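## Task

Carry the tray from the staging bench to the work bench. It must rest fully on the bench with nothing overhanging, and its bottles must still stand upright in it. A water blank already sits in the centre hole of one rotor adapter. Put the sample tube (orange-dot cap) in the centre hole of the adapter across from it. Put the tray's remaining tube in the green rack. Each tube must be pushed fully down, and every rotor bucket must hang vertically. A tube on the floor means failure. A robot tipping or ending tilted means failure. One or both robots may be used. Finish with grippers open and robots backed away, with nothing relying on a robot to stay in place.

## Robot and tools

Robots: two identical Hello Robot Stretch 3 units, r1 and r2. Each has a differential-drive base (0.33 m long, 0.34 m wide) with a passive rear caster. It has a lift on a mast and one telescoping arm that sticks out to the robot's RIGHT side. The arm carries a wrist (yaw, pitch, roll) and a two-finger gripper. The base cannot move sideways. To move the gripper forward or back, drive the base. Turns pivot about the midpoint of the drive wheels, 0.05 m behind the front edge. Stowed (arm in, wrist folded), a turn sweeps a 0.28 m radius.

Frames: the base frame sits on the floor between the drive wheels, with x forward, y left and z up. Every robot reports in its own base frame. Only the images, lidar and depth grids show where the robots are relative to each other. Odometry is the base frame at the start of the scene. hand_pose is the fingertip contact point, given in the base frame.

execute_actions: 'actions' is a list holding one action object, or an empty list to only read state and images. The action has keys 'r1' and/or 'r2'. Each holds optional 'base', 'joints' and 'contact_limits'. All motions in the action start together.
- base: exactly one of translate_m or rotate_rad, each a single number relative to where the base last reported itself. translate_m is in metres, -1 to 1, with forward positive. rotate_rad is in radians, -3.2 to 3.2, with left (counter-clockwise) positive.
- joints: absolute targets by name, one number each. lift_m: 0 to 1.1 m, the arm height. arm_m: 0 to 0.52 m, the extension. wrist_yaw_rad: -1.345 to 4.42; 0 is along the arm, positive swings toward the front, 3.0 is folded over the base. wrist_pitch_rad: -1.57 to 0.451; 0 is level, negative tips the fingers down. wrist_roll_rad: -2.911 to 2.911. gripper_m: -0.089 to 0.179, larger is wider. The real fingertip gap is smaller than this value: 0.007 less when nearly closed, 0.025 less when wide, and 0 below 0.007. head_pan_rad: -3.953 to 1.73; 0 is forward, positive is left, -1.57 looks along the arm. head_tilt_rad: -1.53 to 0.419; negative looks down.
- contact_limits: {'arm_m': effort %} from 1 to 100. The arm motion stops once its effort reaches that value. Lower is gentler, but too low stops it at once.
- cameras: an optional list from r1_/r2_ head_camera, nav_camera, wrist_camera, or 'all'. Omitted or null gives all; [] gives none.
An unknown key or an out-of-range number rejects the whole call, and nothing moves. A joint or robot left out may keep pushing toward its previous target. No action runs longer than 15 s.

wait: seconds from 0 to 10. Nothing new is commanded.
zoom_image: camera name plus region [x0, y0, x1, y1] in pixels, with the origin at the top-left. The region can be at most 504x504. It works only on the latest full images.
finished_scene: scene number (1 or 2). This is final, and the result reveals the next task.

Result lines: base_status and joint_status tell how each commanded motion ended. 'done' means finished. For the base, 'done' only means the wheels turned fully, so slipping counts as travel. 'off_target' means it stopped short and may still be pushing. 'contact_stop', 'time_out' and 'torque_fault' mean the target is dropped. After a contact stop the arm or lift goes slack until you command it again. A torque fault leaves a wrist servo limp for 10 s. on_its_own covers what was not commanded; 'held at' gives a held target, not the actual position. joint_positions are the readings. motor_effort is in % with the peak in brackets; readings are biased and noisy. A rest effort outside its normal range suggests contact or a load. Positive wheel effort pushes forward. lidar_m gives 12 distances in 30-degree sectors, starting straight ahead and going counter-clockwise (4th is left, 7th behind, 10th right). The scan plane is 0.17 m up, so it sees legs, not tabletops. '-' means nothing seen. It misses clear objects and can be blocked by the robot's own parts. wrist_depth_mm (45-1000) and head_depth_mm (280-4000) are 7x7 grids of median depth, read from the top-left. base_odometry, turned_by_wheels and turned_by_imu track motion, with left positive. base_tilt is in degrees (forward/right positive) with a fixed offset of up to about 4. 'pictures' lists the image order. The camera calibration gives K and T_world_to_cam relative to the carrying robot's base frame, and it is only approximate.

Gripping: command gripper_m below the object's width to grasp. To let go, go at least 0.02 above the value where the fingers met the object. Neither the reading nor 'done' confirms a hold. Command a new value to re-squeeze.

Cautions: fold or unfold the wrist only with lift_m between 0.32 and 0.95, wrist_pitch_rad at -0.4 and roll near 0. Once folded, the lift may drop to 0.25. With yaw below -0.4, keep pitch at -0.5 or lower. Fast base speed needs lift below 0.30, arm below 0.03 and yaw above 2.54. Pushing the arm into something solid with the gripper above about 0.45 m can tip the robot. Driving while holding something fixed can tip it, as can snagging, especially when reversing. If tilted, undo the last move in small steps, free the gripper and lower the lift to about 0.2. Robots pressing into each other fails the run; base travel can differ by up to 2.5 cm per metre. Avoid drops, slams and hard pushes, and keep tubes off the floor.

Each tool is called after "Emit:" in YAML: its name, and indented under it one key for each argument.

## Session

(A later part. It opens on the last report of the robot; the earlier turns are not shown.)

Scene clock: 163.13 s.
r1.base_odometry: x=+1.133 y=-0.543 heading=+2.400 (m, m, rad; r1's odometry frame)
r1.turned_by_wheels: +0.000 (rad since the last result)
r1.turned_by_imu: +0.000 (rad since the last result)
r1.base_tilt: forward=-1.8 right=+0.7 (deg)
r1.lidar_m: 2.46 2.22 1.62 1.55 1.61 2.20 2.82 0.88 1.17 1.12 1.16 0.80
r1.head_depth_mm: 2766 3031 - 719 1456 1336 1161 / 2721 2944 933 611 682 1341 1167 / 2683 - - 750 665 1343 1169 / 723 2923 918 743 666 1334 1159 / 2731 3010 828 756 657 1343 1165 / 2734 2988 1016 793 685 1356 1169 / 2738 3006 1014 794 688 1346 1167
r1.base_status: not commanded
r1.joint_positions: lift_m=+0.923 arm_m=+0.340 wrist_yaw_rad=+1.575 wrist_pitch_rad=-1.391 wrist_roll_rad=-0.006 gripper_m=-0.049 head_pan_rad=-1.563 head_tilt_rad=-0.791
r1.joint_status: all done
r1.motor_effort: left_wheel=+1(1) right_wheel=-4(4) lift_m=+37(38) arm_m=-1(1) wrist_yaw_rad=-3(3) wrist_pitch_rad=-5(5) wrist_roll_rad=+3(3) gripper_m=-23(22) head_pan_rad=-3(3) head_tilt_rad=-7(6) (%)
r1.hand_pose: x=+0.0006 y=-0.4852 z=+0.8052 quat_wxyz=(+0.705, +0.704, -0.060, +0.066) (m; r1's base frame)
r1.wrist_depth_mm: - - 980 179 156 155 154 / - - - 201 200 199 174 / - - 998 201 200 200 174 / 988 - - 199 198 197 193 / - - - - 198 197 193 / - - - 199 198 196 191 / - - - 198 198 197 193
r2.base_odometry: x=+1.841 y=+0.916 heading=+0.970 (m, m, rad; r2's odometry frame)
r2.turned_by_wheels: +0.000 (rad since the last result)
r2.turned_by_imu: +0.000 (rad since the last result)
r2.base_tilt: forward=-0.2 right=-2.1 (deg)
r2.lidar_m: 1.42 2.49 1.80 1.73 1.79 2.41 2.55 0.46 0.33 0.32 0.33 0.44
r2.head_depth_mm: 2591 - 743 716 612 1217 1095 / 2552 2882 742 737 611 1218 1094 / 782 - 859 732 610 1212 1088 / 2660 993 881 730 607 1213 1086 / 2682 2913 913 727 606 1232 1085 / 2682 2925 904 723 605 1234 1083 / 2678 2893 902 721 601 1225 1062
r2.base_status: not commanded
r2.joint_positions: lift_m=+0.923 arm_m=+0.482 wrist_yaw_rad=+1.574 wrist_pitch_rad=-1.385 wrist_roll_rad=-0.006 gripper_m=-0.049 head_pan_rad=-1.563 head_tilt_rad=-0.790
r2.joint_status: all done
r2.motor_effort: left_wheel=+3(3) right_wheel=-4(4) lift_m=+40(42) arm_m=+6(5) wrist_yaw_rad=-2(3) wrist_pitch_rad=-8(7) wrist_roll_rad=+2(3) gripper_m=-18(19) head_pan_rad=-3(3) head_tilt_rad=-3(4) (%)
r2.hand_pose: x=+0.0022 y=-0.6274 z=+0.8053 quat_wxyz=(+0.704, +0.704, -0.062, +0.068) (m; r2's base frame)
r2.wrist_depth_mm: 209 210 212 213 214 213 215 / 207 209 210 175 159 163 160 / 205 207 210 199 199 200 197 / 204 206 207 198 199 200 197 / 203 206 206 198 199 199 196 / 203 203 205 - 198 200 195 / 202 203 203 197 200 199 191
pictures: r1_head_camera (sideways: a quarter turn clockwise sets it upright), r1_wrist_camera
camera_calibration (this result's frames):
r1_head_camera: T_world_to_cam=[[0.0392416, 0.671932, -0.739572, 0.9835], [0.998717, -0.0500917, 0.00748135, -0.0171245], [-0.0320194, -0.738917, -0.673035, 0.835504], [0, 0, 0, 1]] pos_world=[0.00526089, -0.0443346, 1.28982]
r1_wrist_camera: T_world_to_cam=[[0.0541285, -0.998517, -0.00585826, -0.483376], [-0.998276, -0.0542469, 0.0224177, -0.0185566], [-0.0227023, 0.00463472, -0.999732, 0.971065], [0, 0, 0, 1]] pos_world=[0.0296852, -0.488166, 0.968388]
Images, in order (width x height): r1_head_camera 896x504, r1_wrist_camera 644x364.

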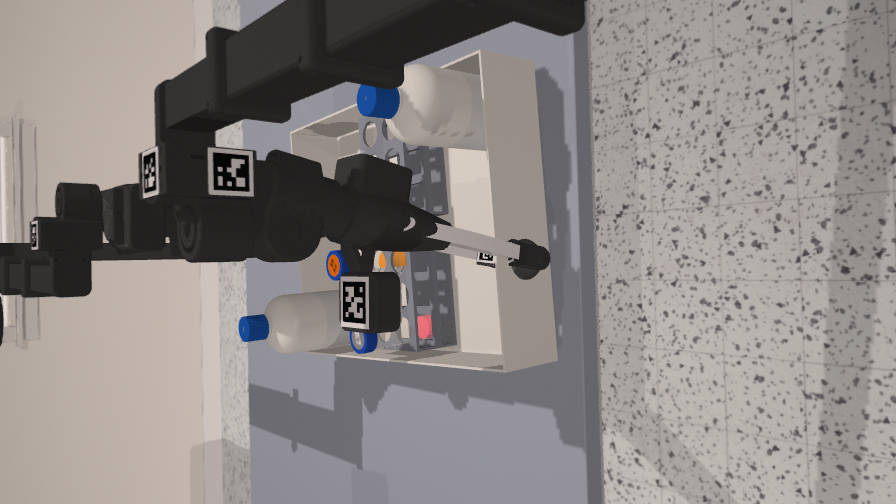

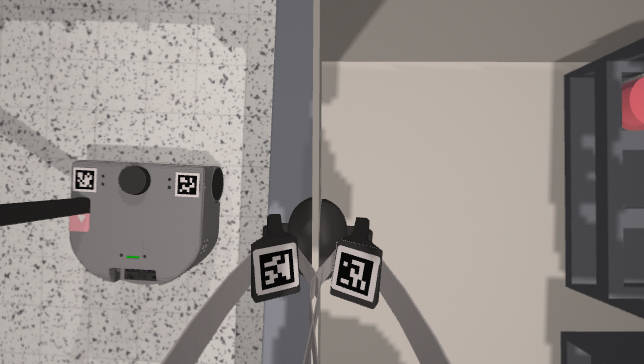

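Emit:
execute_actions:
  actions:
    - {"r1":{"joints":{"gripper_m":0.05}},"r2":{"joints":{"gripper_m":0.05}}}
  cameras: []

Emit:
execute_actions:
  actions:
    - {"r1":{"joints":{"lift_m":1.095}},"r2":{"joints":{"lift_m":1.095}}}
  cameras: []

Emit:
execute_actions:
  actions:
    - {"r1":{"base":{"translate_m":0.09},"joints":{"arm_m":0.2}},"r2":{"joints":{"arm_m":0}}}
  cameras: []

Emit:
execute_actions:
  actions:
    - {"r1":{"joints":{"wrist_yaw_rad":0,"wrist_pitch_rad":-1.0,"gripper_m":0.062}}}
  cameras: []

Emit:
execute_actions:
  actions:
    - {"r1":{"joints":{"arm_m":0.39,"lift_m":1.02}}}
  cameras: ["r1_wrist_camera","r1_head_camera"]

Scene clock: 171.30 s.
r1.base_odometry: x=+1.133 y=-0.543 heading=+2.400 (m, m, rad; r1's odometry frame)
r1.turned_by_wheels: +0.000 (rad since the last result)
r1.turned_by_imu: -0.001 (rad since the last result)
r1.base_tilt: forward=-1.8 right=+0.8 (deg)
r1.lidar_m: 2.46 2.22 1.62 1.55 1.61 2.21 2.83 0.88 1.17 1.12 1.16 0.80
r1.head_depth_mm: 2770 2995 - 741 1455 1334 1164 / 2733 2982 936 614 670 1332 1157 / 2659 - - 761 664 1339 1151 / 750 2920 920 762 665 1337 1167 / 2722 3027 834 765 657 1342 1166 / 2726 3028 1016 794 684 1341 1168 / 2734 3018 1020 796 687 1340 1171
r1.base_status: not commanded
r1.joint_positions: lift_m=+0.923 arm_m=+0.340 wrist_yaw_rad=+1.573 wrist_pitch_rad=-1.398 wrist_roll_rad=-0.004 gripper_m=+0.050 head_pan_rad=-1.563 head_tilt_rad=-0.791
r1.joint_status: all done
r1.motor_effort: left_wheel=-1(1) right_wheel=+0(4) lift_m=+37(37) arm_m=-1(1) wrist_yaw_rad=-2(3) wrist_pitch_rad=-1(5) wrist_roll_rad=+2(3) gripper_m=-1(84) head_pan_rad=-3(3) head_tilt_rad=-6(5) (%)
r1.hand_pose: x=-0.0010 y=-0.4853 z=+0.8050 quat_wxyz=(+0.705, +0.704, -0.058, +0.063) (m; r1's base frame)
r1.wrist_depth_mm: - 973 994 189 162 162 162 / - - - 206 205 202 173 / - - 997 206 204 204 175 / - - - 205 205 204 199 / - - - 207 206 205 198 / 998 - 999 206 205 205 198 / - - 989 208 207 207 190
r2.base_odometry: x=+1.841 y=+0.916 heading=+0.970 (m, m, rad; r2's odometry frame)
r2.turned_by_wheels: +0.000 (rad since the last result)
r2.turned_by_imu: +0.000 (rad since the last result)
r2.base_tilt: forward=+0.0 right=-2.0 (deg)
r2.lidar_m: 1.42 2.49 1.80 1.73 1.79 2.41 2.55 0.46 0.33 0.32 0.33 0.44
r2.head_depth_mm: 2594 - 743 716 614 1221 1087 / 2541 2904 745 737 610 1208 1091 / 782 - 855 732 610 1212 1094 / 2665 1262 867 730 606 1205 1089 / 2672 2911 909 725 605 1226 1081 / 2695 2903 905 724 605 1229 1088 / 2709 2916 907 723 603 1233 1062
r2.base_status: not commanded
r2.joint_positions: lift_m=+0.923 arm_m=+0.483 wrist_yaw_rad=+1.572 wrist_pitch_rad=-1.395 wrist_roll_rad=-0.005 gripper_m=+0.050 head_pan_rad=-1.563 head_tilt_rad=-0.790
r2.joint_status: all done
r2.motor_effort: left_wheel=-1(3) right_wheel=+0(4) lift_m=+40(41) arm_m=+4(6) wrist_yaw_rad=-2(3) wrist_pitch_rad=-2(7) wrist_roll_rad=+2(2) gripper_m=+1(82) head_pan_rad=-2(2) head_tilt_rad=-4(3) (%)
r2.hand_pose: x=-0.0003 y=-0.6277 z=+0.8051 quat_wxyz=(+0.705, +0.704, -0.059, +0.064) (m; r2's base frame)
r2.wrist_depth_mm: 207 208 211 211 213 215 216 / 208 208 209 182 169 172 162 / 205 208 207 206 210 212 184 / 205 206 207 207 209 208 186 / 203 205 207 207 207 208 187 / 201 204 - 204 - 207 203 / 202 202 205 204 205 207 181
pictures: none
No camera images: the call's "cameras" was empty. Leave "cameras" out to get every camera's image.

Scene clock: 173.70 s.
r1.base_odometry: x=+1.133 y=-0.543 heading=+2.400 (m, m, rad; r1's odometry frame)
r1.turned_by_wheels: +0.000 (rad since the last result)
r1.turned_by_imu: +0.000 (rad since the last result)
r1.base_tilt: forward=-1.6 right=+0.6 (deg)
r1.lidar_m: 2.46 2.21 1.61 1.56 1.61 2.19 2.82 0.88 1.16 1.12 1.17 0.80
r1.head_depth_mm: 2751 3045 1007 788 698 1338 1160 / 2755 3028 1007 616 670 1335 1160 / - 1200 929 760 664 1333 1165 / 2708 3051 934 761 663 1342 1165 / 2713 3053 831 767 658 1341 1164 / 2723 2971 1016 793 688 1341 1169 / 2709 3062 1016 796 686 1344 1166
r1.base_status: not commanded
r1.joint_positions: lift_m=+1.095 arm_m=+0.340 wrist_yaw_rad=+1.573 wrist_pitch_rad=-1.398 wrist_roll_rad=-0.004 gripper_m=+0.050 head_pan_rad=-1.563 head_tilt_rad=-0.791
r1.joint_status: all done
r1.motor_effort: left_wheel=-1(1) right_wheel=+0(1) lift_m=+38(40) arm_m=-1(1) wrist_yaw_rad=-2(2) wrist_pitch_rad=-1(1) wrist_roll_rad=+2(2) gripper_m=+0(0) head_pan_rad=-3(3) head_tilt_rad=-6(7) (%)
r1.hand_pose: x=-0.0011 y=-0.4853 z=+0.9770 quat_wxyz=(+0.705, +0.704, -0.058, +0.063) (m; r1's base frame)
r1.wrist_depth_mm: - - - 376 380 380 377 / - - - 380 378 381 377 / - - - 377 381 319 360 / - - - 379 378 351 371 / - - - 380 381 350 376 / - - - 386 380 323 379 / - - - 335 386 321 381
r2.base_odometry: x=+1.841 y=+0.916 heading=+0.970 (m, m, rad; r2's odometry frame)
r2.turned_by_wheels: +0.000 (rad since the last result)
r2.turned_by_imu: +0.000 (rad since the last result)
r2.base_tilt: forward=-0.1 right=-2.1 (deg)
r2.lidar_m: 1.42 2.49 1.80 1.72 1.78 2.41 2.56 0.46 0.33 0.32 0.33 0.44
r2.head_depth_mm: 2635 2900 895 736 612 1222 1099 / 2674 2956 742 735 610 1217 1090 / 1377 2887 863 735 612 1213 1094 / 2712 954 862 728 606 1219 1088 / 2661 2852 906 728 606 1235 1083 / 2684 2896 907 724 604 1233 1084 / 2702 2940 900 722 602 1224 1066
r2.base_status: not commanded
r2.joint_positions: lift_m=+1.095 arm_m=+0.483 wrist_yaw_rad=+1.572 wrist_pitch_rad=-1.395 wrist_roll_rad=-0.005 gripper_m=+0.050 head_pan_rad=-1.563 head_tilt_rad=-0.790
r2.joint_status: all done
r2.motor_effort: left_wheel=-1(1) right_wheel=+0(0) lift_m=+43(46) arm_m=+4(4) wrist_yaw_rad=-2(1) wrist_pitch_rad=-2(2) wrist_roll_rad=+2(2) gripper_m=+0(1) head_pan_rad=-2(2) head_tilt_rad=-5(3) (%)
r2.hand_pose: x=-0.0004 y=-0.6277 z=+0.9770 quat_wxyz=(+0.705, +0.704, -0.059, +0.064) (m; r2's base frame)
r2.wrist_depth_mm: 376 379 384 388 391 397 396 / 378 377 384 388 389 394 394 / 378 377 380 384 381 337 385 / 375 376 382 377 382 322 354 / 374 379 380 377 381 327 382 / 370 373 - 374 - 327 384 / 369 370 377 379 377 319 380
pictures: none
No camera images: the call's "cameras" was empty. Leave "cameras" out to get every camera's image.

Scene clock: 178.43 s.
r1.base_odometry: x=+1.067 y=-0.482 heading=+2.400 (m, m, rad; r1's odometry frame)
r1.turned_by_wheels: +0.000 (rad since the last result)
r1.turned_by_imu: -0.001 (rad since the last result)
r1.base_tilt: forward=-1.6 right=+0.6 (deg)
r1.lidar_m: 2.38 2.22 1.61 1.55 1.62 2.20 1.77 0.95 1.17 1.12 1.17 0.73
r1.head_depth_mm: 2758 3027 1005 633 672 1336 1160 / - 3040 932 760 664 1331 1165 / - - 926 760 666 1338 1166 / 2794 2955 833 744 666 1335 1167 / 2719 2958 977 790 684 1336 1170 / 2727 3032 1018 794 686 1336 1164 / 2717 3002 1020 795 687 1346 1170
r1.base_status: done
r1.joint_positions: lift_m=+1.095 arm_m=+0.200 wrist_yaw_rad=+1.572 wrist_pitch_rad=-1.398 wrist_roll_rad=-0.004 gripper_m=+0.050 head_pan_rad=-1.563 head_tilt_rad=-0.791
r1.joint_status: all done
r1.motor_effort: left_wheel=-2(3) right_wheel=-1(2) lift_m=+39(39) arm_m=-4(4) wrist_yaw_rad=-2(2) wrist_pitch_rad=-1(1) wrist_roll_rad=+1(2) gripper_m=-1(1) head_pan_rad=-2(3) head_tilt_rad=-7(6) (%)
r1.hand_pose: x=-0.0012 y=-0.3455 z=+0.9770 quat_wxyz=(+0.705, +0.704, -0.059, +0.062) (m; r1's base frame)
r1.wrist_depth_mm: - - - - - 376 373 / - - - - 404 378 377 / - - - - 391 378 377 / - - - - 383 377 377 / - - - - 380 379 371 / - - - - - 376 376 / - - - - 388 382 351
r2.base_odometry: x=+1.841 y=+0.916 heading=+0.970 (m, m, rad; r2's odometry frame)
r2.turned_by_wheels: +0.000 (rad since the last result)
r2.turned_by_imu: +0.000 (rad since the last result)
r2.base_tilt: forward=+0.0 right=-1.9 (deg)
r2.lidar_m: 1.42 2.49 1.80 1.72 1.78 2.42 2.55 0.46 0.33 0.32 0.33 0.44
r2.head_depth_mm: - - - - - 1221 1094 / - - - - - 1241 1091 / 2651 - 853 761 - - 1083 / 2689 1011 866 764 608 1230 1089 / 2687 2906 908 - 571 1231 1085 / 2653 2880 906 - 571 1228 1081 / 2706 2928 902 744 589 1228 1067
r2.base_status: not commanded
r2.joint_positions: lift_m=+1.095 arm_m=+0.001 wrist_yaw_rad=+1.572 wrist_pitch_rad=-1.396 wrist_roll_rad=-0.004 gripper_m=+0.050 head_pan_rad=-1.563 head_tilt_rad=-0.790
r2.joint_status: all done
r2.motor_effort: left_wheel=-1(1) right_wheel=+0(0) lift_m=+44(43) arm_m=-4(5) wrist_yaw_rad=+0(2) wrist_pitch_rad=-2(2) wrist_roll_rad=+2(2) gripper_m=+1(1) head_pan_rad=-2(2) head_tilt_rad=-4(4) (%)
r2.hand_pose: x=-0.0005 y=-0.1457 z=+0.9770 quat_wxyz=(+0.705, +0.704, -0.060, +0.063) (m; r2's base frame)
r2.wrist_depth_mm: - - - - - 393 399 / - - - - 989 396 393 / - - - - 959 394 397 / - - - - 952 388 395 / - - - - 387 388 394 / - - - - - 386 388 / - - - - 965 386 386
pictures: none
No camera images: the call's "cameras" was empty. Leave "cameras" out to get every camera's image.

Scene clock: 180.23 s.
r1.base_odometry: x=+1.067 y=-0.482 heading=+2.400 (m, m, rad; r1's odometry frame)
r1.turned_by_wheels: +0.000 (rad since the last result)
r1.turned_by_imu: +0.000 (rad since the last result)
r1.base_tilt: forward=-1.5 right=+0.7 (deg)
r1.lidar_m: 2.37 2.22 1.62 1.56 1.61 2.20 1.77 0.95 1.17 1.12 1.17 0.73
r1.head_depth_mm: - 3039 1006 634 674 1335 1162 / - 3076 931 759 665 1340 1152 / - - 923 761 666 1331 1165 / 2715 - 832 761 665 1334 1166 / 2765 3047 1018 791 685 1341 1167 / 2743 3010 1017 792 684 1346 1166 / 2702 2968 1020 796 687 1348 1169
r1.base_status: not commanded
r1.joint_positions: lift_m=+1.095 arm_m=+0.200 wrist_yaw_rad=+0.003 wrist_pitch_rad=-1.011 wrist_roll_rad=-0.003 gripper_m=+0.062 head_pan_rad=-1.563 head_tilt_rad=-0.791
r1.joint_status: all done
r1.motor_effort: left_wheel=-2(2) right_wheel=+0(0) lift_m=+38(38) arm_m=-4(4) wrist_yaw_rad=-3(2) wrist_pitch_rad=+6(6) wrist_roll_rad=+1(2) gripper_m=+0(53) head_pan_rad=-2(2) head_tilt_rad=-5(7) (%)
r1.hand_pose: x=-0.0212 y=-0.4609 z=+1.0036 quat_wxyz=(+0.620, +0.344, -0.617, -0.341) (m; r1's base frame)
r1.wrist_depth_mm: 496 542 542 464 526 528 548 / 510 508 500 473 427 464 500 / 465 465 466 443 439 413 469 / 442 444 446 438 442 431 271 / 414 418 427 417 420 346 411 / - - - 399 411 396 400 / - - - - - - -
r2.base_odometry: x=+1.841 y=+0.916 heading=+0.970 (m, m, rad; r2's odometry frame)
r2.turned_by_wheels: +0.000 (rad since the last result)
r2.turned_by_imu: +0.000 (rad since the last result)
r2.base_tilt: forward=-0.2 right=-2.0 (deg)
r2.lidar_m: 1.42 2.49 1.79 1.73 1.78 2.40 2.56 0.46 0.33 0.32 0.33 0.44
r2.head_depth_mm: - - - - - 1226 1095 / - - - - - 1245 1092 / 2638 - 856 761 - - 1083 / 2667 1012 862 761 607 1237 1086 / 2682 2880 906 - 571 1236 1083 / 2702 2901 907 - 571 1232 1080 / 2681 2902 904 742 590 1235 1063
r2.base_status: not commanded
r2.joint_positions: lift_m=+1.095 arm_m=+0.001 wrist_yaw_rad=+1.572 wrist_pitch_rad=-1.396 wrist_roll_rad=-0.004 gripper_m=+0.050 head_pan_rad=-1.563 head_tilt_rad=-0.790
r2.joint_status: not commanded
r2.motor_effort: left_wheel=-1(1) right_wheel=+0(1) lift_m=+43(43) arm_m=-4(4) wrist_yaw_rad=-2(1) wrist_pitch_rad=-2(2) wrist_roll_rad=+2(2) gripper_m=+0(1) head_pan_rad=-3(2) head_tilt_rad=-3(4) (%)
r2.hand_pose: x=-0.0005 y=-0.1457 z=+0.9770 quat_wxyz=(+0.705, +0.704, -0.060, +0.063) (m; r2's base frame)
r2.wrist_depth_mm: - - - - - 393 399 / - - - - - 386 394 / - - - - 960 393 396 / - - - - 951 389 392 / - - - - 390 389 393 / - - - - - 390 384 / - - - - - 389 390
pictures: none
No camera images: the call's "cameras" was empty. Leave "cameras" out to get every camera's image.

Scene clock: 182.87 s.
r1.base_odometry: x=+1.067 y=-0.482 heading=+2.400 (m, m, rad; r1's odometry frame)
r1.turned_by_wheels: +0.000 (rad since the last result)
r1.turned_by_imu: +0.000 (rad since the last result)
r1.base_tilt: forward=-1.7 right=+0.6 (deg)
r1.lidar_m: 2.38 2.21 1.62 1.56 1.61 2.20 1.78 0.96 1.16 1.12 1.16 0.73
r1.head_depth_mm: - 3053 1005 633 672 1340 1155 / 2839 3078 930 759 662 1335 1156 / - 3007 927 763 665 1341 1167 / 2744 - 828 763 665 1342 1161 / 2727 3022 1013 791 685 1343 1164 / 2740 2992 1015 794 686 1342 1169 / 2697 2984 1019 794 689 1347 1166
r1.base_status: not commanded
r1.joint_positions: lift_m=+1.020 arm_m=+0.390 wrist_yaw_rad=+0.002 wrist_pitch_rad=-1.010 wrist_roll_rad=-0.002 gripper_m=+0.062 head_pan_rad=-1.563 head_tilt_rad=-0.791
r1.joint_status: all done
r1.motor_effort: left_wheel=-2(2) right_wheel=+0(0) lift_m=+30(32) arm_m=+4(5) wrist_yaw_rad=+0(2) wrist_pitch_rad=+5(6) wrist_roll_rad=+2(1) gripper_m=+1(1) head_pan_rad=-3(3) head_tilt_rad=-6(7) (%)
r1.hand_pose: x=-0.0214 y=-0.6505 z=+0.9291 quat_wxyz=(+0.620, +0.343, -0.617, -0.342) (m; r1's base frame)
r1.wrist_depth_mm: 446 439 443 243 443 447 440 / 411 406 406 252 359 363 404 / 385 381 380 344 383 383 357 / 359 360 359 357 357 360 315 / 338 340 340 276 281 277 279 / 319 321 315 259 265 289 266 / 302 303 300 302 304 299 296
r2.base_odometry: x=+1.841 y=+0.916 heading=+0.970 (m, m, rad; r2's odometry frame)
r2.turned_by_wheels: +0.000 (rad since the last result)
r2.turned_by_imu: +0.000 (rad since the last result)
r2.base_tilt: forward=-0.1 right=-2.0 (deg)
r2.lidar_m: 1.41 2.49 1.80 1.73 1.78 2.41 2.54 0.46 0.33 0.32 0.33 0.44
r2.head_depth_mm: - - - - - 1225 1093 / - - - - - 1246 1086 / 2660 - 851 764 - - 1093 / 2675 1012 861 764 607 1232 1086 / 2669 2913 907 - 572 1231 1091 / 2672 2872 906 - 571 1234 1080 / 2676 2903 898 742 588 1225 1062
r2.base_status: not commanded
r2.joint_positions: lift_m=+1.095 arm_m=+0.001 wrist_yaw_rad=+1.572 wrist_pitch_rad=-1.396 wrist_roll_rad=-0.004 gripper_m=+0.050 head_pan_rad=-1.563 head_tilt_rad=-0.790
r2.joint_status: not commanded
r2.motor_effort: left_wheel=-1(1) right_wheel=+0(0) lift_m=+43(43) arm_m=-4(4) wrist_yaw_rad=-2(1) wrist_pitch_rad=-2(2) wrist_roll_rad=+2(1) gripper_m=+1(1) head_pan_rad=-2(2) head_tilt_rad=-3(4) (%)
r2.hand_pose: x=-0.0005 y=-0.1457 z=+0.9770 quat_wxyz=(+0.705, +0.704, -0.060, +0.063) (m; r2's base frame)
r2.wrist_depth_mm: - - - - 969 395 398 / - - - - - 391 392 / - - - - - 388 397 / - - - - 975 395 395 / - - - - 388 385 391 / - - - - - 388 385 / - - - - 931 379 388
pictures: r1_head_camera (sideways: a quarter turn clockwise sets it upright), r1_wrist_camera
camera_calibration (this result's frames):
r1_head_camera: T_world_to_cam=[[0.0392417, 0.671932, -0.739572, 0.9835], [0.998717, -0.0500919, 0.00748135, -0.0171245], [-0.0320196, -0.738917, -0.673035, 0.835504], [0, 0, 0, 1]] pos_world=[0.00526088, -0.0443346, 1.28982]
r1_wrist_camera: T_world_to_cam=[[-0.998788, -0.0478458, 0.0115326, -0.0667907], [-0.0488482, 0.935126, -0.350932, 0.958479], [0.00600618, -0.351071, -0.93633, 0.805517], [0, 0, 0, 1]] pos_world=[-0.0247278, -0.616701, 1.09136]
Images, in order (width x height): r1_head_camera 896x504, r1_wrist_camera 644x364.

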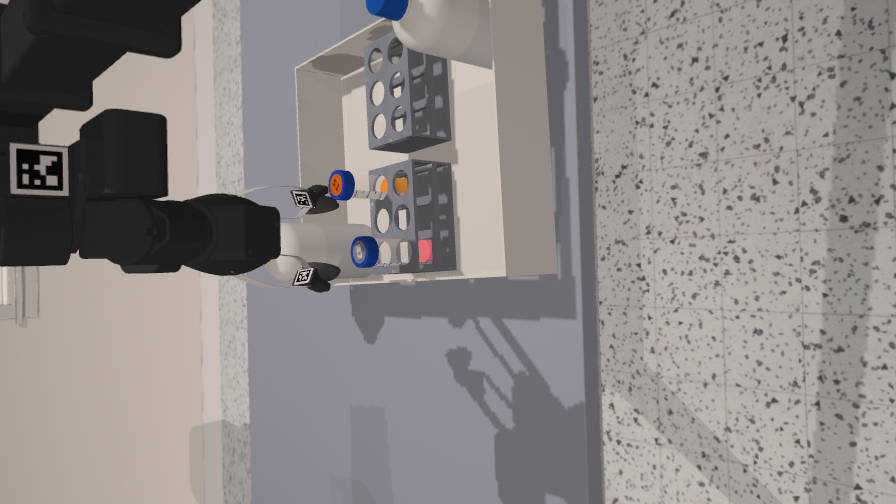

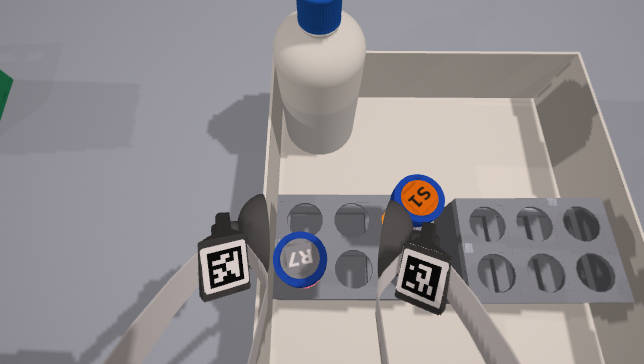

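Emit:
execute_actions:
  actions:
    - {"r1":{"base":{"translate_m":0.011},"joints":{"arm_m":0.381}}}
  cameras: []

Emit:
execute_actions:
  actions:
    - {"r1":{"joints":{"lift_m":0.958}}}
  cameras: ["r1_wrist_camera"]

Scene clock: 189.87 s.
r1.base_odometry: x=+1.059 y=-0.475 heading=+2.400 (m, m, rad; r1's odometry frame)
r1.turned_by_wheels: +0.000 (rad since the last result)
r1.turned_by_imu: -0.001 (rad since the last result)
r1.base_tilt: forward=-1.5 right=+0.7 (deg)
r1.lidar_m: 2.37 2.22 1.62 1.56 1.61 2.19 1.78 0.97 1.16 1.12 1.17 0.73
r1.head_depth_mm: - 3050 961 639 672 1338 1157 / 2796 3026 930 761 665 1334 1166 / - 3050 931 759 666 1339 1163 / 2733 - 840 764 667 1339 1168 / 2718 3032 1010 791 684 1344 1164 / 2737 2991 1017 794 686 1343 1167 / 2730 3006 1023 794 684 1334 1171
r1.base_status: done
r1.joint_positions: lift_m=+1.020 arm_m=+0.381 wrist_yaw_rad=+0.002 wrist_pitch_rad=-1.010 wrist_roll_rad=-0.002 gripper_m=+0.062 head_pan_rad=-1.563 head_tilt_rad=-0.791
r1.joint_status: all done
r1.motor_effort: left_wheel=-1(1) right_wheel=+0(3) lift_m=+31(30) arm_m=-4(4) wrist_yaw_rad=-1(1) wrist_pitch_rad=+5(5) wrist_roll_rad=+1(1) gripper_m=+1(1) head_pan_rad=-2(3) head_tilt_rad=-7(6) (%)
r1.hand_pose: x=-0.0214 y=-0.6422 z=+0.9291 quat_wxyz=(+0.620, +0.343, -0.617, -0.342) (m; r1's base frame)
r1.wrist_depth_mm: 436 441 433 245 442 443 442 / 406 411 407 265 379 371 373 / 383 385 386 343 383 379 354 / 359 358 360 360 290 363 300 / 337 338 343 274 302 281 275 / 319 319 316 291 310 298 287 / 301 302 305 302 301 302 301
r2.base_odometry: x=+1.841 y=+0.916 heading=+0.970 (m, m, rad; r2's odometry frame)
r2.turned_by_wheels: +0.000 (rad since the last result)
r2.turned_by_imu: +0.000 (rad since the last result)
r2.base_tilt: forward=+0.0 right=-2.0 (deg)
r2.lidar_m: 1.42 2.49 1.80 1.73 1.78 2.41 2.55 0.46 0.33 0.32 0.33 0.44
r2.head_depth_mm: - - - - - 1223 1095 / - - - - - 1241 1092 / 2644 - 854 762 - - 1091 / 2656 1010 861 762 609 1236 1084 / 2669 2874 907 - 572 1224 1083 / 2681 2893 905 - 570 1225 1080 / 2701 2924 900 741 589 1229 1068
r2.base_status: not commanded
r2.joint_positions: lift_m=+1.095 arm_m=+0.001 wrist_yaw_rad=+1.572 wrist_pitch_rad=-1.396 wrist_roll_rad=-0.004 gripper_m=+0.050 head_pan_rad=-1.563 head_tilt_rad=-0.790
r2.joint_status: not commanded
r2.motor_effort: left_wheel=-1(1) right_wheel=+0(0) lift_m=+43(43) arm_m=-4(4) wrist_yaw_rad=-1(1) wrist_pitch_rad=-2(2) wrist_roll_rad=+2(2) gripper_m=+0(1) head_pan_rad=-2(2) head_tilt_rad=-4(3) (%)
r2.hand_pose: x=-0.0005 y=-0.1457 z=+0.9770 quat_wxyz=(+0.705, +0.704, -0.060, +0.063) (m; r2's base frame)
r2.wrist_depth_mm: - - - - 997 397 394 / - - - - - 393 396 / - - - - 965 395 396 / - - - - 970 390 392 / - - - - 392 395 393 / - - - - - 388 393 / - - - - 941 383 390
pictures: none
No camera images: the call's "cameras" was empty. Leave "cameras" out to get every camera's image.

Scene clock: 191.27 s.
r1.base_odometry: x=+1.059 y=-0.475 heading=+2.400 (m, m, rad; r1's odometry frame)
r1.turned_by_wheels: +0.000 (rad since the last result)
r1.turned_by_imu: +0.000 (rad since the last result)
r1.base_tilt: forward=-1.8 right=+0.5 (deg)
r1.lidar_m: 2.37 2.22 1.62 1.56 1.61 2.20 1.77 0.96 1.17 1.12 1.17 0.72
r1.head_depth_mm: 2765 - - 638 670 1341 1162 / 2714 - 928 759 662 1341 1164 / 1360 - 929 761 665 1338 1161 / 2727 3019 871 764 666 1335 1163 / 2691 3034 1013 793 683 1350 1170 / 2717 2994 1013 794 686 1347 1167 / 2694 3045 1019 795 687 1352 1166
r1.base_status: not commanded
r1.joint_positions: lift_m=+0.958 arm_m=+0.381 wrist_yaw_rad=+0.002 wrist_pitch_rad=-1.010 wrist_roll_rad=-0.002 gripper_m=+0.062 head_pan_rad=-1.563 head_tilt_rad=-0.791
r1.joint_status: all done
r1.motor_effort: left_wheel=-1(1) right_wheel=+1(0) lift_m=+29(30) arm_m=-4(4) wrist_yaw_rad=-1(1) wrist_pitch_rad=+5(5) wrist_roll_rad=+1(1) gripper_m=-1(0) head_pan_rad=-3(3) head_tilt_rad=-7(7) (%)
r1.hand_pose: x=-0.0214 y=-0.6422 z=+0.8671 quat_wxyz=(+0.620, +0.343, -0.617, -0.342) (m; r1's base frame)
r1.wrist_depth_mm: 357 355 356 213 305 305 292 / 332 327 335 265 334 334 318 / 312 308 309 305 311 306 303 / 291 290 293 227 227 228 229 / 272 274 277 150 216 218 217 / 258 260 253 230 253 229 234 / 244 244 244 243 244 244 244
r2.base_odometry: x=+1.841 y=+0.916 heading=+0.970 (m, m, rad; r2's odometry frame)
r2.turned_by_wheels: +0.000 (rad since the last result)
r2.turned_by_imu: +0.000 (rad since the last result)
r2.base_tilt: forward=+0.0 right=-2.0 (deg)
r2.lidar_m: 1.42 2.49 1.81 1.73 1.78 2.41 2.55 0.46 0.33 0.32 0.33 0.44
r2.head_depth_mm: - - - - - 1220 1093 / - - - - - 1243 1092 / 2634 - 856 762 - - 1091 / 2695 1009 864 762 608 1237 1086 / 2691 2878 908 - 572 1232 1077 / 2674 2889 906 - 570 1229 1083 / 2666 2916 907 745 590 1228 1068
r2.base_status: not commanded
r2.joint_positions: lift_m=+1.095 arm_m=+0.001 wrist_yaw_rad=+1.572 wrist_pitch_rad=-1.396 wrist_roll_rad=-0.004 gripper_m=+0.050 head_pan_rad=-1.563 head_tilt_rad=-0.790
r2.joint_status: not commanded
r2.motor_effort: left_wheel=-1(1) right_wheel=+0(0) lift_m=+43(43) arm_m=-4(4) wrist_yaw_rad=-1(1) wrist_pitch_rad=-2(2) wrist_roll_rad=+2(2) gripper_m=+1(1) head_pan_rad=-3(2) head_tilt_rad=-5(4) (%)
r2.hand_pose: x=-0.0005 y=-0.1457 z=+0.9770 quat_wxyz=(+0.705, +0.704, -0.060, +0.063) (m; r2's base frame)
r2.wrist_depth_mm: - - - - 997 397 397 / - - - - - 395 402 / - - - - 999 393 397 / - - - - 997 390 393 / - - - - 389 389 393 / - - - - - 390 389 / - - - - 969 384 386
pictures: r1_wrist_camera
camera_calibration (this result's frames):
r1_wrist_camera: T_world_to_cam=[[-0.998788, -0.0478454, 0.0115333, -0.0656781], [-0.048848, 0.93512, -0.350948, 0.928957], [0.00600626, -0.351086, -0.936324, 0.750381], [0, 0, 0, 1]] pos_world=[-0.0247278, -0.60838, 1.02937]
Images, in order (width x height): r1_wrist_camera 644x364.

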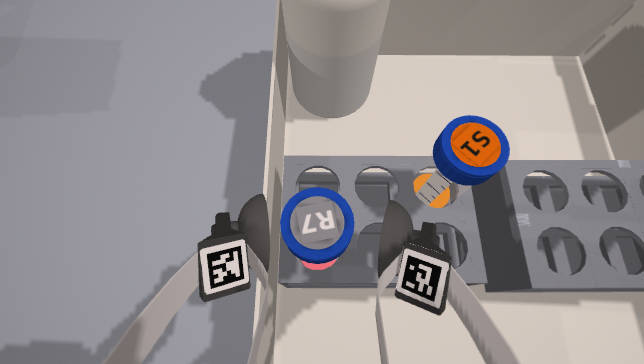

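Emit:
execute_actions:
  actions:
    - {"r1":{"joints":{"gripper_m":0.015}}}
  cameras: []

Emit:
execute_actions:
  actions:
    - {"r1":{"joints":{"lift_m":1.095}}}
  cameras: []

Emit:
execute_actions:
  actions:
    - {"r1":{"base":{"translate_m":0.4},"joints":{"arm_m":0.44}},"r2":{"base":{"translate_m":-0.5}}}
  cameras: ["r1_wrist_camera","r1_head_camera","r2_head_camera"]

Scene clock: 196.90 s.
r1.base_odometry: x=+1.059 y=-0.475 heading=+2.400 (m, m, rad; r1's odometry frame)
r1.turned_by_wheels: +0.000 (rad since the last result)
r1.turned_by_imu: +0.000 (rad since the last result)
r1.base_tilt: forward=-1.7 right=+0.8 (deg)
r1.lidar_m: 2.37 2.22 1.62 1.56 1.61 2.21 1.77 0.97 1.16 1.12 1.17 0.72
r1.head_depth_mm: 2769 - - 635 670 1337 1160 / 2692 - 928 761 665 1331 1161 / 1366 - 928 760 663 1337 1163 / 2761 3017 955 761 666 1338 1163 / 2745 3017 1015 793 682 1342 1167 / 2732 2991 1018 790 686 1342 1169 / 2702 2989 1017 793 687 1349 1169
r1.base_status: not commanded
r1.joint_positions: lift_m=+0.958 arm_m=+0.381 wrist_yaw_rad=+0.002 wrist_pitch_rad=-1.010 wrist_roll_rad=-0.002 gripper_m=+0.015 head_pan_rad=-1.563 head_tilt_rad=-0.791
r1.joint_status: all done
r1.motor_effort: left_wheel=-1(1) right_wheel=+1(1) lift_m=+30(30) arm_m=-4(4) wrist_yaw_rad=-1(1) wrist_pitch_rad=+5(5) wrist_roll_rad=+2(1) gripper_m=-9(88) head_pan_rad=-3(2) head_tilt_rad=-7(8) (%)
r1.hand_pose: x=-0.0214 y=-0.6422 z=+0.8671 quat_wxyz=(+0.620, +0.343, -0.617, -0.342) (m; r1's base frame)
r1.wrist_depth_mm: 358 357 356 213 304 302 293 / 330 328 330 266 330 331 317 / 308 310 310 307 306 305 303 / 290 291 289 228 228 227 230 / 275 274 276 148 218 216 216 / 258 258 254 242 252 246 234 / 246 246 242 244 243 245 243
r2.base_odometry: x=+1.841 y=+0.916 heading=+0.970 (m, m, rad; r2's odometry frame)
r2.turned_by_wheels: +0.000 (rad since the last result)
r2.turned_by_imu: +0.000 (rad since the last result)
r2.base_tilt: forward=-0.2 right=-2.0 (deg)
r2.lidar_m: 1.42 2.50 1.80 1.73 1.78 2.41 2.55 0.46 0.33 0.32 0.33 0.44
r2.head_depth_mm: - - - - - 1214 1093 / - - - - - 1239 1096 / 2651 - 853 762 - - 1093 / 2663 1006 860 763 609 1235 1086 / 2674 2893 910 - 573 1235 1080 / 2697 2902 903 - 571 1229 1088 / 2723 2918 905 743 589 1227 1066
r2.base_status: not commanded
r2.joint_positions: lift_m=+1.095 arm_m=+0.001 wrist_yaw_rad=+1.572 wrist_pitch_rad=-1.396 wrist_roll_rad=-0.004 gripper_m=+0.050 head_pan_rad=-1.563 head_tilt_rad=-0.790
r2.joint_status: not commanded
r2.motor_effort: left_wheel=-1(1) right_wheel=+0(0) lift_m=+43(43) arm_m=-4(4) wrist_yaw_rad=-1(0) wrist_pitch_rad=-2(2) wrist_roll_rad=+2(2) gripper_m=+1(0) head_pan_rad=-2(2) head_tilt_rad=-3(3) (%)
r2.hand_pose: x=-0.0005 y=-0.1457 z=+0.9770 quat_wxyz=(+0.705, +0.704, -0.060, +0.063) (m; r2's base frame)
r2.wrist_depth_mm: - - - - 995 391 397 / - - - - 988 393 405 / - - - - 990 391 394 / - - - - 991 385 392 / - - - - 391 391 389 / - - - - - 387 392 / - - - - 964 386 385
pictures: none
No camera images: the call's "cameras" was empty. Leave "cameras" out to get every camera's image.

Scene clock: 198.97 s.
r1.base_odometry: x=+1.059 y=-0.475 heading=+2.400 (m, m, rad; r1's odometry frame)
r1.turned_by_wheels: +0.000 (rad since the last result)
r1.turned_by_imu: +0.000 (rad since the last result)
r1.base_tilt: forward=-1.7 right=+0.7 (deg)
r1.lidar_m: 2.37 2.21 1.61 1.56 1.61 2.20 1.78 0.97 1.17 1.12 1.17 0.72
r1.head_depth_mm: 2780 3058 965 636 671 1338 1156 / 2769 3036 927 760 664 1335 1158 / 2752 3028 927 759 663 1337 1167 / - 3128 837 764 666 1343 1160 / 2726 3022 1010 793 683 1345 1170 / 2740 3024 1016 796 686 1347 1169 / 2716 2974 1016 797 686 1345 1174
r1.base_status: not commanded
r1.joint_positions: lift_m=+1.095 arm_m=+0.381 wrist_yaw_rad=+0.002 wrist_pitch_rad=-1.010 wrist_roll_rad=-0.002 gripper_m=+0.015 head_pan_rad=-1.563 head_tilt_rad=-0.791
r1.joint_status: all done
r1.motor_effort: left_wheel=-1(1) right_wheel=+0(0) lift_m=+38(41) arm_m=-4(4) wrist_yaw_rad=-1(0) wrist_pitch_rad=+5(5) wrist_roll_rad=+1(1) gripper_m=-8(8) head_pan_rad=-4(2) head_tilt_rad=-7(6) (%)
r1.hand_pose: x=-0.0214 y=-0.6422 z=+1.0037 quat_wxyz=(+0.620, +0.343, -0.617, -0.342) (m; r1's base frame)
r1.wrist_depth_mm: 544 537 536 545 546 544 546 / 504 505 505 320 515 504 507 / 447 471 470 362 464 449 477 / 438 438 449 434 441 438 444 / 422 418 419 148 360 361 412 / 390 394 391 382 351 367 390 / 372 374 372 370 374 372 352
r2.base_odometry: x=+1.841 y=+0.916 heading=+0.970 (m, m, rad; r2's odometry frame)
r2.turned_by_wheels: +0.000 (rad since the last result)
r2.turned_by_imu: +0.000 (rad since the last result)
r2.base_tilt: forward=-0.1 right=-1.9 (deg)
r2.lidar_m: 1.42 2.49 1.80 1.72 1.79 2.41 2.55 0.46 0.33 0.32 0.33 0.44
r2.head_depth_mm: - - - - - 1219 1098 / - - - - - 1247 1084 / 2625 - 854 762 - - 1090 / 2649 1013 865 761 608 1234 1087 / 2662 2901 908 - 572 1232 1083 / 2670 2937 907 - 570 1234 1085 / 2700 2889 904 742 589 1229 1060
r2.base_status: not commanded
r2.joint_positions: lift_m=+1.095 arm_m=+0.001 wrist_yaw_rad=+1.572 wrist_pitch_rad=-1.396 wrist_roll_rad=-0.004 gripper_m=+0.050 head_pan_rad=-1.563 head_tilt_rad=-0.790
r2.joint_status: not commanded
r2.motor_effort: left_wheel=-1(1) right_wheel=+0(1) lift_m=+43(43) arm_m=-4(4) wrist_yaw_rad=-2(1) wrist_pitch_rad=-2(2) wrist_roll_rad=+2(2) gripper_m=+1(1) head_pan_rad=-2(2) head_tilt_rad=-3(4) (%)
r2.hand_pose: x=-0.0005 y=-0.1457 z=+0.9770 quat_wxyz=(+0.705, +0.704, -0.060, +0.063) (m; r2's base frame)
r2.wrist_depth_mm: - - - - 997 396 398 / - - - - 980 393 397 / - - - - 991 394 399 / - - - - 988 386 392 / - - - - 391 391 390 / - - - - - 382 391 / - - - - 985 386 388
pictures: none
No camera images: the call's "cameras" was empty. Leave "cameras" out to get every camera's image.

Scene clock: 205.37 s.
r1.base_odometry: x=+0.764 y=-0.205 heading=+2.400 (m, m, rad; r1's odometry frame)
r1.turned_by_wheels: +0.000 (rad since the last result)
r1.turned_by_imu: -0.001 (rad since the last result)
r1.base_tilt: forward=-1.7 right=+0.7 (deg)
r1.lidar_m: 1.98 2.22 1.62 1.56 1.61 2.20 1.77 1.33 1.17 1.12 0.49 2.22
r1.head_depth_mm: 2798 3006 1004 784 697 1340 1159 / 2732 3023 1007 787 702 1334 1164 / 2771 3036 1007 789 702 1332 1164 / - 2230 926 790 684 1340 1166 / 2733 3005 1011 791 684 1346 1144 / 2728 3005 1098 792 686 1267 1169 / 2712 3009 2469 1928 1506 1349 1171
r1.base_status: done
r1.joint_positions: lift_m=+1.095 arm_m=+0.440 wrist_yaw_rad=+0.002 wrist_pitch_rad=-1.010 wrist_roll_rad=-0.002 gripper_m=+0.015 head_pan_rad=-1.563 head_tilt_rad=-0.791
r1.joint_status: all done
r1.motor_effort: left_wheel=-1(3) right_wheel=+0(4) lift_m=+38(37) arm_m=+4(5) wrist_yaw_rad=-1(1) wrist_pitch_rad=+5(5) wrist_roll_rad=+1(2) gripper_m=-9(8) head_pan_rad=-2(3) head_tilt_rad=-6(7) (%)
r1.hand_pose: x=-0.0214 y=-0.7005 z=+1.0037 quat_wxyz=(+0.620, +0.343, -0.617, -0.342) (m; r1's base frame)
r1.wrist_depth_mm: - - 539 542 547 543 542 / - - 507 502 503 503 512 / - - 476 473 471 475 476 / - - 434 379 440 444 430 / - 419 413 148 424 418 408 / - 396 389 391 396 392 390 / - 373 371 369 373 376 371
r2.base_odometry: x=+1.558 y=+0.504 heading=+0.970 (m, m, rad; r2's odometry frame)
r2.turned_by_wheels: +0.000 (rad since the last result)
r2.turned_by_imu: +0.000 (rad since the last result)
r2.base_tilt: forward=-0.1 right=-2.1 (deg)
r2.lidar_m: 1.18 2.47 1.80 1.72 1.77 2.40 2.06 2.25 0.34 0.33 0.34 0.45
r2.head_depth_mm: - - - - - 690 1113 / - - - - - 1245 1076 / 2529 - 858 792 - - 1093 / 2681 2896 914 799 607 1238 1085 / 2700 2884 914 - 571 1232 1088 / 2693 2894 906 - 570 1237 1083 / 2714 2958 795 743 588 1230 1080
r2.base_status: done
r2.joint_positions: lift_m=+1.095 arm_m=+0.001 wrist_yaw_rad=+1.572 wrist_pitch_rad=-1.396 wrist_roll_rad=-0.004 gripper_m=+0.050 head_pan_rad=-1.563 head_tilt_rad=-0.790
r2.joint_status: not commanded
r2.motor_effort: left_wheel=-2(9) right_wheel=+1(2) lift_m=+43(44) arm_m=-5(4) wrist_yaw_rad=-1(1) wrist_pitch_rad=-2(2) wrist_roll_rad=+2(2) gripper_m=+1(1) head_pan_rad=-2(2) head_tilt_rad=-3(5) (%)
r2.hand_pose: x=-0.0005 y=-0.1457 z=+0.9770 quat_wxyz=(+0.705, +0.704, -0.060, +0.063) (m; r2's base frame)
r2.wrist_depth_mm: - - - - - 399 397 / - - - - - 394 394 / - - - - 983 388 394 / - - - - - 390 395 / - - - - 980 387 390 / - - - - - 385 384 / - - - - 644 384 391
pictures: r1_head_camera (sideways: a quarter turn clockwise sets it upright), r1_wrist_camera, r2_head_camera (sideways: a quarter turn clockwise sets it upright)
camera_calibration (this result's frames):
r1_head_camera: T_world_to_cam=[[0.0392416, 0.671932, -0.739572, 0.9835], [0.998717, -0.0500918, 0.00748135, -0.0171245], [-0.0320195, -0.738917, -0.673035, 0.835504], [0, 0, 0, 1]] pos_world=[0.00526088, -0.0443346, 1.28982]
r1_wrist_camera: T_world_to_cam=[[-0.998788, -0.0478461, 0.0115334, -0.0700452], [-0.0488487, 0.93512, -0.350948, 1.03146], [0.00600641, -0.351086, -0.936324, 0.857859], [0, 0, 0, 1]] pos_world=[-0.0247278, -0.666704, 1.16603]
r2_head_camera: T_world_to_cam=[[-0.0477714, 0.705734, -0.706865, 0.937308], [0.9986, 0.0498326, -0.0177347, 0.0235318], [0.0227089, -0.706722, -0.707127, 0.875609], [0, 0, 0, 1]] pos_world=[0.00139356, -0.0438503, 1.28213]
Images, in order (width x height): r1_head_camera 896x504, r1_wrist_camera 644x364, r2_head_camera 896x504.

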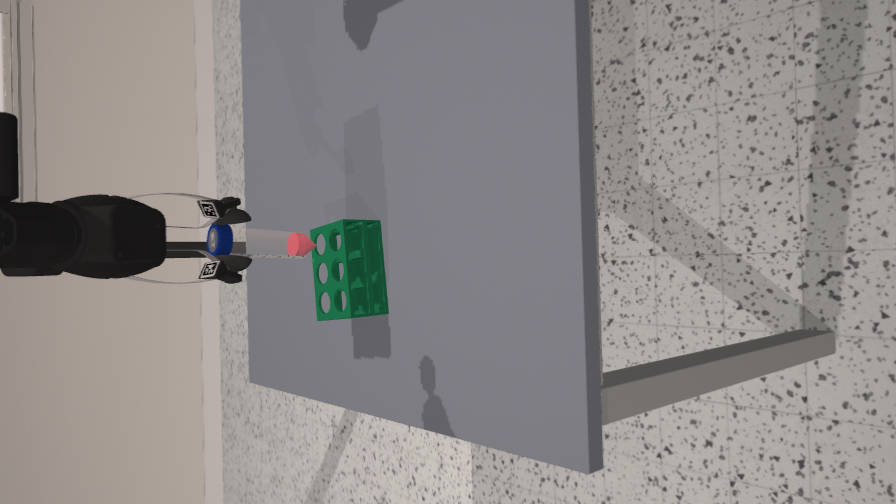

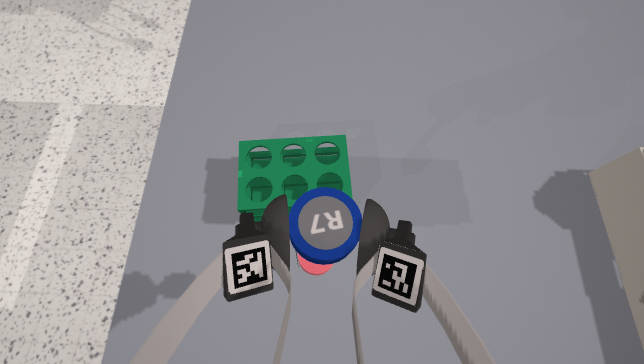

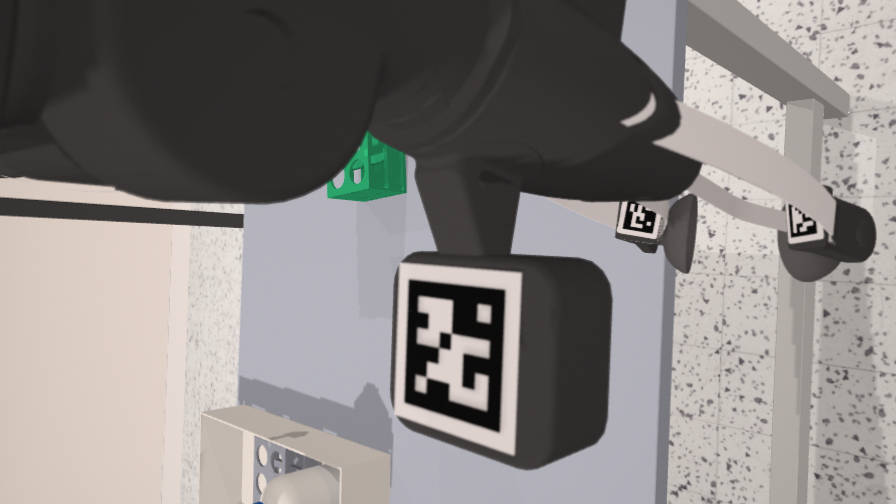

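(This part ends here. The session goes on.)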